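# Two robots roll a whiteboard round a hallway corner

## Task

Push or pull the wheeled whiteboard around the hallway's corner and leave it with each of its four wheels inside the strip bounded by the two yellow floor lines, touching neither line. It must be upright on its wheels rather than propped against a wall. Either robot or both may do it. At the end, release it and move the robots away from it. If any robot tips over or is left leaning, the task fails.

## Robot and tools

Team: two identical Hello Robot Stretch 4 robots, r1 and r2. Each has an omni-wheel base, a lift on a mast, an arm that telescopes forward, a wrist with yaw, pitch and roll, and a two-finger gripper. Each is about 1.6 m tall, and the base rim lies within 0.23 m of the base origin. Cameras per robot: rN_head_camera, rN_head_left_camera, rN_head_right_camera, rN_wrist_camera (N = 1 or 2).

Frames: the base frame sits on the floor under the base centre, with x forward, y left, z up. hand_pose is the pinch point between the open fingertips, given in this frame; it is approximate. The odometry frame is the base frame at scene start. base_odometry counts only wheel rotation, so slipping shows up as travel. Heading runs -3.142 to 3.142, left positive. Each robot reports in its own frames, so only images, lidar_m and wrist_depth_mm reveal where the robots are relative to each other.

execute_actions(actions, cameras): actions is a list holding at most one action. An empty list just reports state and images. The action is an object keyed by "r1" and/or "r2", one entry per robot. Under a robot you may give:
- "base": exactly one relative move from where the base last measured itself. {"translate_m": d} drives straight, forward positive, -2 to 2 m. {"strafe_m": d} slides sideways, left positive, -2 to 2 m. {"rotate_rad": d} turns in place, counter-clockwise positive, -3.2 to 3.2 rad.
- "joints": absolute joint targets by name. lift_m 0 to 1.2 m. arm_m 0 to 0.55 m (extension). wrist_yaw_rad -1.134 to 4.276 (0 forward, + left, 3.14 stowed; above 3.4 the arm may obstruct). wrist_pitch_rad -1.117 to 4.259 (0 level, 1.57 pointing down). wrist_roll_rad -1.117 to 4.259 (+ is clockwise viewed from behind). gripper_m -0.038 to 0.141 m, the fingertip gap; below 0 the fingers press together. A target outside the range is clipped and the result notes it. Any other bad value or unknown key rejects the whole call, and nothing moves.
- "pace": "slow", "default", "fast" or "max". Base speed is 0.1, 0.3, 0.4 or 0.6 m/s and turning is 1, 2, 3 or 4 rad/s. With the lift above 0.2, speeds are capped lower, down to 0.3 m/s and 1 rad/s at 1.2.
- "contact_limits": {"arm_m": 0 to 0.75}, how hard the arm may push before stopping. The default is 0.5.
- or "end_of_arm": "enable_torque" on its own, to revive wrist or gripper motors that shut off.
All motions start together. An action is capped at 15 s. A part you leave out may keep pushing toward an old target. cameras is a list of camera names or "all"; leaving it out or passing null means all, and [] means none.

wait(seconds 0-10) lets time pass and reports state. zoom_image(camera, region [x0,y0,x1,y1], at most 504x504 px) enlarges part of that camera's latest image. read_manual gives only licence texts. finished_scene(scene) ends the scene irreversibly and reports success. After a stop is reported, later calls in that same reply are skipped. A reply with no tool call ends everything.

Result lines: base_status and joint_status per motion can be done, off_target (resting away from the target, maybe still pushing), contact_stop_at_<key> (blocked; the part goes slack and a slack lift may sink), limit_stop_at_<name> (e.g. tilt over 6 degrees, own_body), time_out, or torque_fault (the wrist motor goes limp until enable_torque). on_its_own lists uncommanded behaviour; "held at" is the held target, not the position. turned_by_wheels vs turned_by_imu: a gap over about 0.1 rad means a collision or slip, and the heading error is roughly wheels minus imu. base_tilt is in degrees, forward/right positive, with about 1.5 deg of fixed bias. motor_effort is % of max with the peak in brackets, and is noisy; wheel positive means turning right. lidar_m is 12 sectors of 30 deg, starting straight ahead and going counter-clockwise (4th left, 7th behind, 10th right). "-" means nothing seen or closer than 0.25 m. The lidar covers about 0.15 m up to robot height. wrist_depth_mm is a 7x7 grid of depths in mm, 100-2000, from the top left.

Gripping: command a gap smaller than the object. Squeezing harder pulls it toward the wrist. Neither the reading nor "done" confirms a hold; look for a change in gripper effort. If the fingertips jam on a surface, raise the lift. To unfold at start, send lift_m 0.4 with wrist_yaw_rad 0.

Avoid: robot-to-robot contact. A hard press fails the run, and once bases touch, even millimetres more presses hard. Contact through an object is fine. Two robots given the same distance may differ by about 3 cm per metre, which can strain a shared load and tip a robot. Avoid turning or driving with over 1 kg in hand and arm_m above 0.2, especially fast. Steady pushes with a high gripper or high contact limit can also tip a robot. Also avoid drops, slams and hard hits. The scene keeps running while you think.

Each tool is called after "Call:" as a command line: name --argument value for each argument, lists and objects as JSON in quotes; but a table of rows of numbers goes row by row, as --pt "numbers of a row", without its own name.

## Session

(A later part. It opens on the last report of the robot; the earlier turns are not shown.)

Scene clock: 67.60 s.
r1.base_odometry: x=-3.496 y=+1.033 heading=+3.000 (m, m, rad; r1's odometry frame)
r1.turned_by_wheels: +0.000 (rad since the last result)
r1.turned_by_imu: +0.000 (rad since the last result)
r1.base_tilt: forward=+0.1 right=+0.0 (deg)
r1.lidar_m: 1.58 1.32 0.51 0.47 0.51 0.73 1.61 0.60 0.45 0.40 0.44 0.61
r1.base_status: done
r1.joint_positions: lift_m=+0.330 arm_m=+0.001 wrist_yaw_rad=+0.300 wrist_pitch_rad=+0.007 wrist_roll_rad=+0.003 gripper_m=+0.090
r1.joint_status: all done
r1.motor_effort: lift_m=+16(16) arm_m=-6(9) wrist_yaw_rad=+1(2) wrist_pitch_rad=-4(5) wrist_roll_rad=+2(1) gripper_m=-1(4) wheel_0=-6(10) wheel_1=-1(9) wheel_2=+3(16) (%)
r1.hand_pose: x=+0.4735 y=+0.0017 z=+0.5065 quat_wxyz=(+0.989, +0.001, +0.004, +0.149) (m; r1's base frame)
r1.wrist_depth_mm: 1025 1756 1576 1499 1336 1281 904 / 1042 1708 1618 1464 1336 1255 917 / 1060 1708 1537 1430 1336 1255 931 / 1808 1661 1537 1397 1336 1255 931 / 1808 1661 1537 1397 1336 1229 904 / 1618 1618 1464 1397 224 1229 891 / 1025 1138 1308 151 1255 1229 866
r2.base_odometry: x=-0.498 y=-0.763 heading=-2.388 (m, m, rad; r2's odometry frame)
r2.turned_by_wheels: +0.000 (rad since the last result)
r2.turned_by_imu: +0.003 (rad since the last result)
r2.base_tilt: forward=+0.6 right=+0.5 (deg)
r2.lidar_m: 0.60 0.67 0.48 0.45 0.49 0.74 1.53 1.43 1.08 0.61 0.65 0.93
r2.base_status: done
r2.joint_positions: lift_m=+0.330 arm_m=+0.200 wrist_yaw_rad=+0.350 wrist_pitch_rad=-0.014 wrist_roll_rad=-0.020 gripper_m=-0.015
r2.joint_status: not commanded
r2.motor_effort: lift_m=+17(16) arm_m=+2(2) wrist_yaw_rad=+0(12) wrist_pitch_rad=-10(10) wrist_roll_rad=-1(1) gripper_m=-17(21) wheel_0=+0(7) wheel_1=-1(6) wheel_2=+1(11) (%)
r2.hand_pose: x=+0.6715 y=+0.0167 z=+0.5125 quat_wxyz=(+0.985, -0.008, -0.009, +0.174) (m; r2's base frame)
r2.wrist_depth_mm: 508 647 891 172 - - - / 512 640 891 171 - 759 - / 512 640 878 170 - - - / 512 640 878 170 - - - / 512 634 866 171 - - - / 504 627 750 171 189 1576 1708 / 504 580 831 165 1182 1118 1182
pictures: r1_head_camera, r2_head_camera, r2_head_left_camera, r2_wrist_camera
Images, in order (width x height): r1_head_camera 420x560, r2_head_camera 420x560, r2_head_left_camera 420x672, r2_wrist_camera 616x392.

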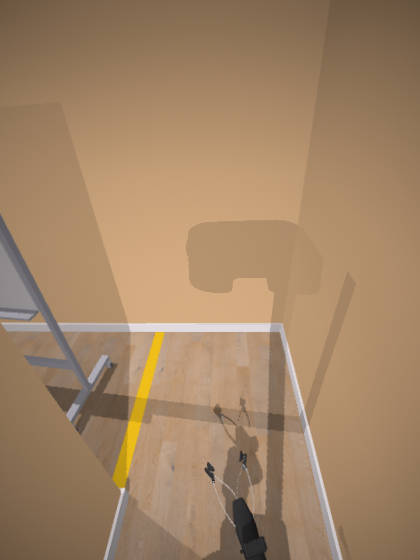

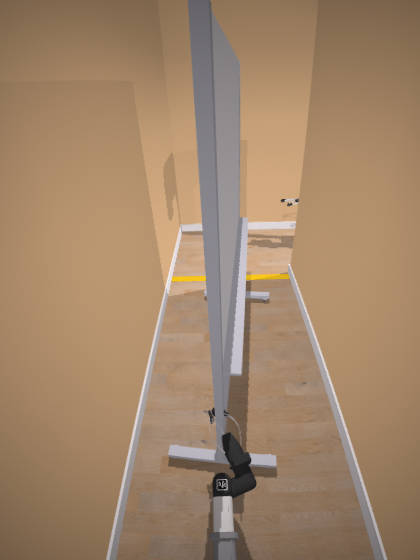

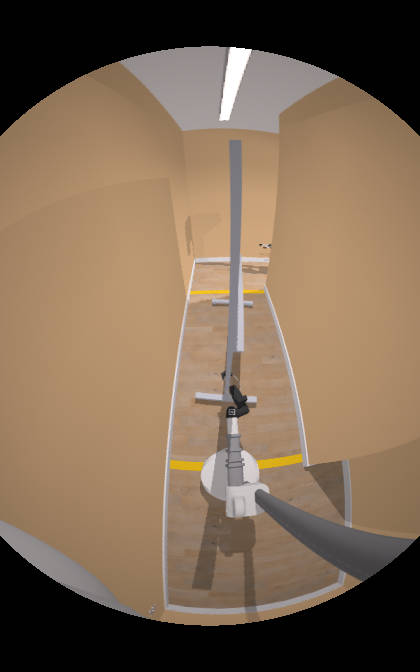

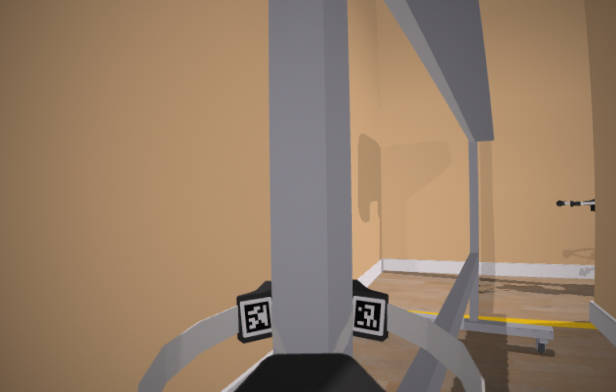

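Call:
execute_actions --actions '[{"r2": {"joints": {"gripper_m": 0.08}, "pace": "fast"}, "r1": {"base": {"translate_m": -0.3}, "pace": "fast"}}]' --cameras '["r2_wrist_camera"]'

Call:
execute_actions --actions '[{"r2": {"base": {"translate_m": -0.6}, "joints": {"arm_m": 0.0}, "pace": "fast"}}]' --cameras '["r2_head_camera", "r2_head_left_camera", "r2_wrist_camera"]'

Scene clock: 69.87 s.
r1.base_odometry: x=-3.199 y=+0.991 heading=+3.000 (m, m, rad; r1's odometry frame)
r1.turned_by_wheels: +0.000 (rad since the last result)
r1.turned_by_imu: +0.000 (rad since the last result)
r1.base_tilt: forward=+0.1 right=+0.0 (deg)
r1.lidar_m: 1.75 0.71 0.51 0.49 0.52 0.74 1.59 0.59 0.42 0.40 0.44 0.62
r1.base_status: done
r1.joint_positions: lift_m=+0.330 arm_m=+0.001 wrist_yaw_rad=+0.300 wrist_pitch_rad=+0.007 wrist_roll_rad=+0.003 gripper_m=+0.090
r1.joint_status: not commanded
r1.motor_effort: lift_m=+16(16) arm_m=-7(7) wrist_yaw_rad=+0(1) wrist_pitch_rad=-4(5) wrist_roll_rad=+2(2) gripper_m=-2(3) wheel_0=-4(12) wheel_1=-2(7) wheel_2=+1(14) (%)
r1.hand_pose: x=+0.4735 y=+0.0017 z=+0.5065 quat_wxyz=(+0.989, +0.001, +0.004, +0.149) (m; r1's base frame)
r1.wrist_depth_mm: 580 1336 1983 1708 1661 1576 878 / 574 1336 1863 1808 1661 1537 891 / 580 1366 1921 1756 1618 1537 917 / 585 - 1863 1756 1618 1537 904 / 580 1983 1863 1756 1576 1537 878 / 574 1464 1708 1756 224 1499 878 / 597 1138 1281 151 1229 1336 842
r2.base_odometry: x=-0.498 y=-0.763 heading=-2.388 (m, m, rad; r2's odometry frame)
r2.turned_by_wheels: +0.000 (rad since the last result)
r2.turned_by_imu: +0.001 (rad since the last result)
r2.base_tilt: forward=+0.6 right=+0.5 (deg)
r2.lidar_m: 0.63 0.65 0.48 0.47 0.51 0.72 1.53 1.44 1.05 0.62 0.65 0.93
r2.base_status: not commanded
r2.joint_positions: lift_m=+0.330 arm_m=+0.200 wrist_yaw_rad=+0.350 wrist_pitch_rad=-0.015 wrist_roll_rad=-0.020 gripper_m=+0.080
r2.joint_status: all done
r2.motor_effort: lift_m=+17(17) arm_m=+2(1) wrist_yaw_rad=-2(8) wrist_pitch_rad=-7(8) wrist_roll_rad=+0(0) gripper_m=-2(17) wheel_0=+1(1) wheel_1=+0(1) wheel_2=-2(3) (%)
r2.hand_pose: x=+0.6715 y=+0.0169 z=+0.5127 quat_wxyz=(+0.985, -0.008, -0.009, +0.174) (m; r2's base frame)
r2.wrist_depth_mm: 500 640 891 175 - - - / 512 647 866 175 - 768 - / 512 647 891 175 - - - / 517 640 891 175 - - - / 504 634 878 176 - - - / 508 634 202 176 202 1499 1708 / 496 585 866 146 1118 1182 1205
pictures: r2_wrist_camera
Images, in order (width x height): r2_wrist_camera 616x392.

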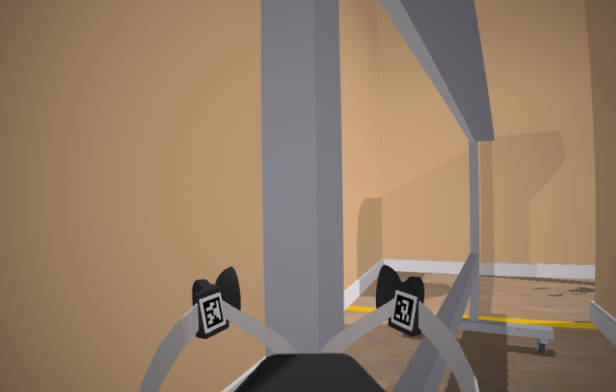

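Scene clock: 72.73 s.
r1.base_odometry: x=-3.199 y=+0.991 heading=+3.000 (m, m, rad; r1's odometry frame)
r1.turned_by_wheels: +0.000 (rad since the last result)
r1.turned_by_imu: +0.001 (rad since the last result)
r1.base_tilt: forward=+0.1 right=+0.0 (deg)
r1.lidar_m: 1.77 0.69 0.51 0.49 0.53 0.72 1.57 0.59 0.43 0.39 0.42 0.61
r1.base_status: not commanded
r1.joint_positions: lift_m=+0.330 arm_m=+0.001 wrist_yaw_rad=+0.300 wrist_pitch_rad=+0.007 wrist_roll_rad=+0.003 gripper_m=+0.090
r1.joint_status: not commanded
r1.motor_effort: lift_m=+16(16) arm_m=-6(6) wrist_yaw_rad=+0(1) wrist_pitch_rad=-4(4) wrist_roll_rad=+2(2) gripper_m=-3(1) wheel_0=-4(4) wheel_1=-2(2) wheel_2=+1(1) (%)
r1.hand_pose: x=+0.4735 y=+0.0017 z=+0.5065 quat_wxyz=(+0.989, +0.001, +0.004, +0.149) (m; r1's base frame)
r1.wrist_depth_mm: 580 1336 1921 1756 1708 1537 891 / 574 1336 1921 1756 1618 1537 904 / 574 1397 1983 1808 1661 1537 917 / 580 1983 1808 1756 1661 1537 917 / 585 1983 1921 1756 1661 1499 891 / 580 1464 1708 1756 224 1537 878 / 591 1138 1281 151 1229 1308 842
r2.base_odometry: x=-0.060 y=-0.353 heading=-2.388 (m, m, rad; r2's odometry frame)
r2.turned_by_wheels: +0.000 (rad since the last result)
r2.turned_by_imu: +0.002 (rad since the last result)
r2.base_tilt: forward=+0.6 right=+0.5 (deg)
r2.lidar_m: 1.21 0.69 0.52 0.48 0.52 0.77 0.87 0.95 1.03 1.00 0.82 0.88
r2.base_status: done
r2.joint_positions: lift_m=+0.330 arm_m=+0.001 wrist_yaw_rad=+0.350 wrist_pitch_rad=-0.015 wrist_roll_rad=-0.020 gripper_m=+0.080
r2.joint_status: all done
r2.motor_effort: lift_m=+17(17) arm_m=-7(6) wrist_yaw_rad=+0(2) wrist_pitch_rad=-8(7) wrist_roll_rad=-1(0) gripper_m=-3(4) wheel_0=+2(7) wheel_1=+1(3) wheel_2=+0(8) (%)
r2.hand_pose: x=+0.4731 y=+0.0168 z=+0.5126 quat_wxyz=(+0.985, -0.008, -0.009, +0.174) (m; r2's base frame)
r2.wrist_depth_mm: 535 668 931 1537 - - 1863 / 530 676 931 1537 - - 1808 / 539 668 917 1537 - - 1921 / 535 668 931 1464 - - 1983 / 535 683 946 1499 - - 1921 / 535 668 200 1430 203 1808 1576 / 525 621 917 146 946 1160 1182
pictures: r2_head_camera, r2_head_left_camera, r2_wrist_camera
Images, in order (width x height): r2_head_camera 420x560, r2_head_left_camera 420x672, r2_wrist_camera 616x392.

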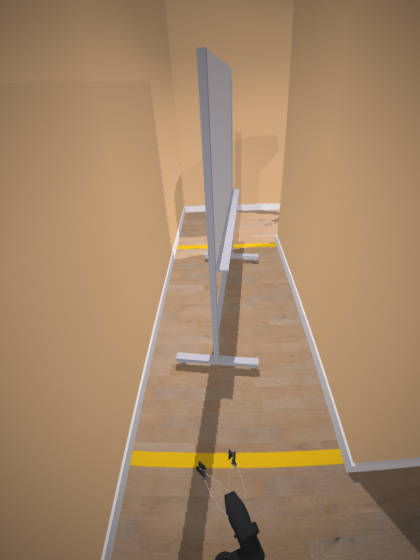

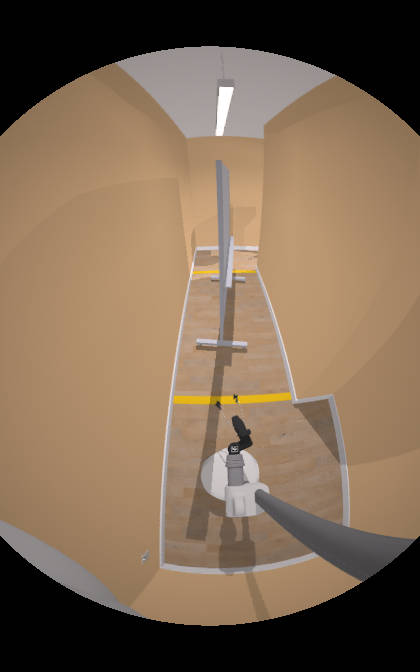

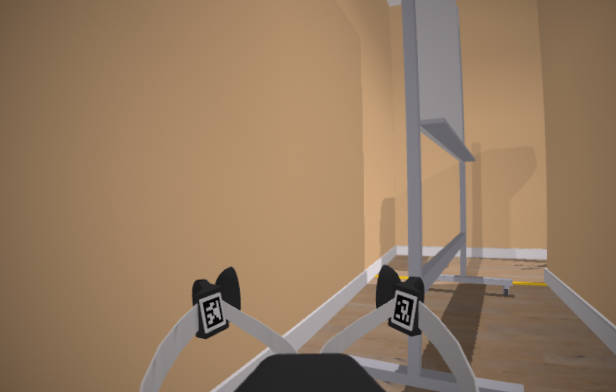

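The board is parked between the lines, and both robots are clear.

Call:
finished_scene --scene 1

The scene is finished: the task was done.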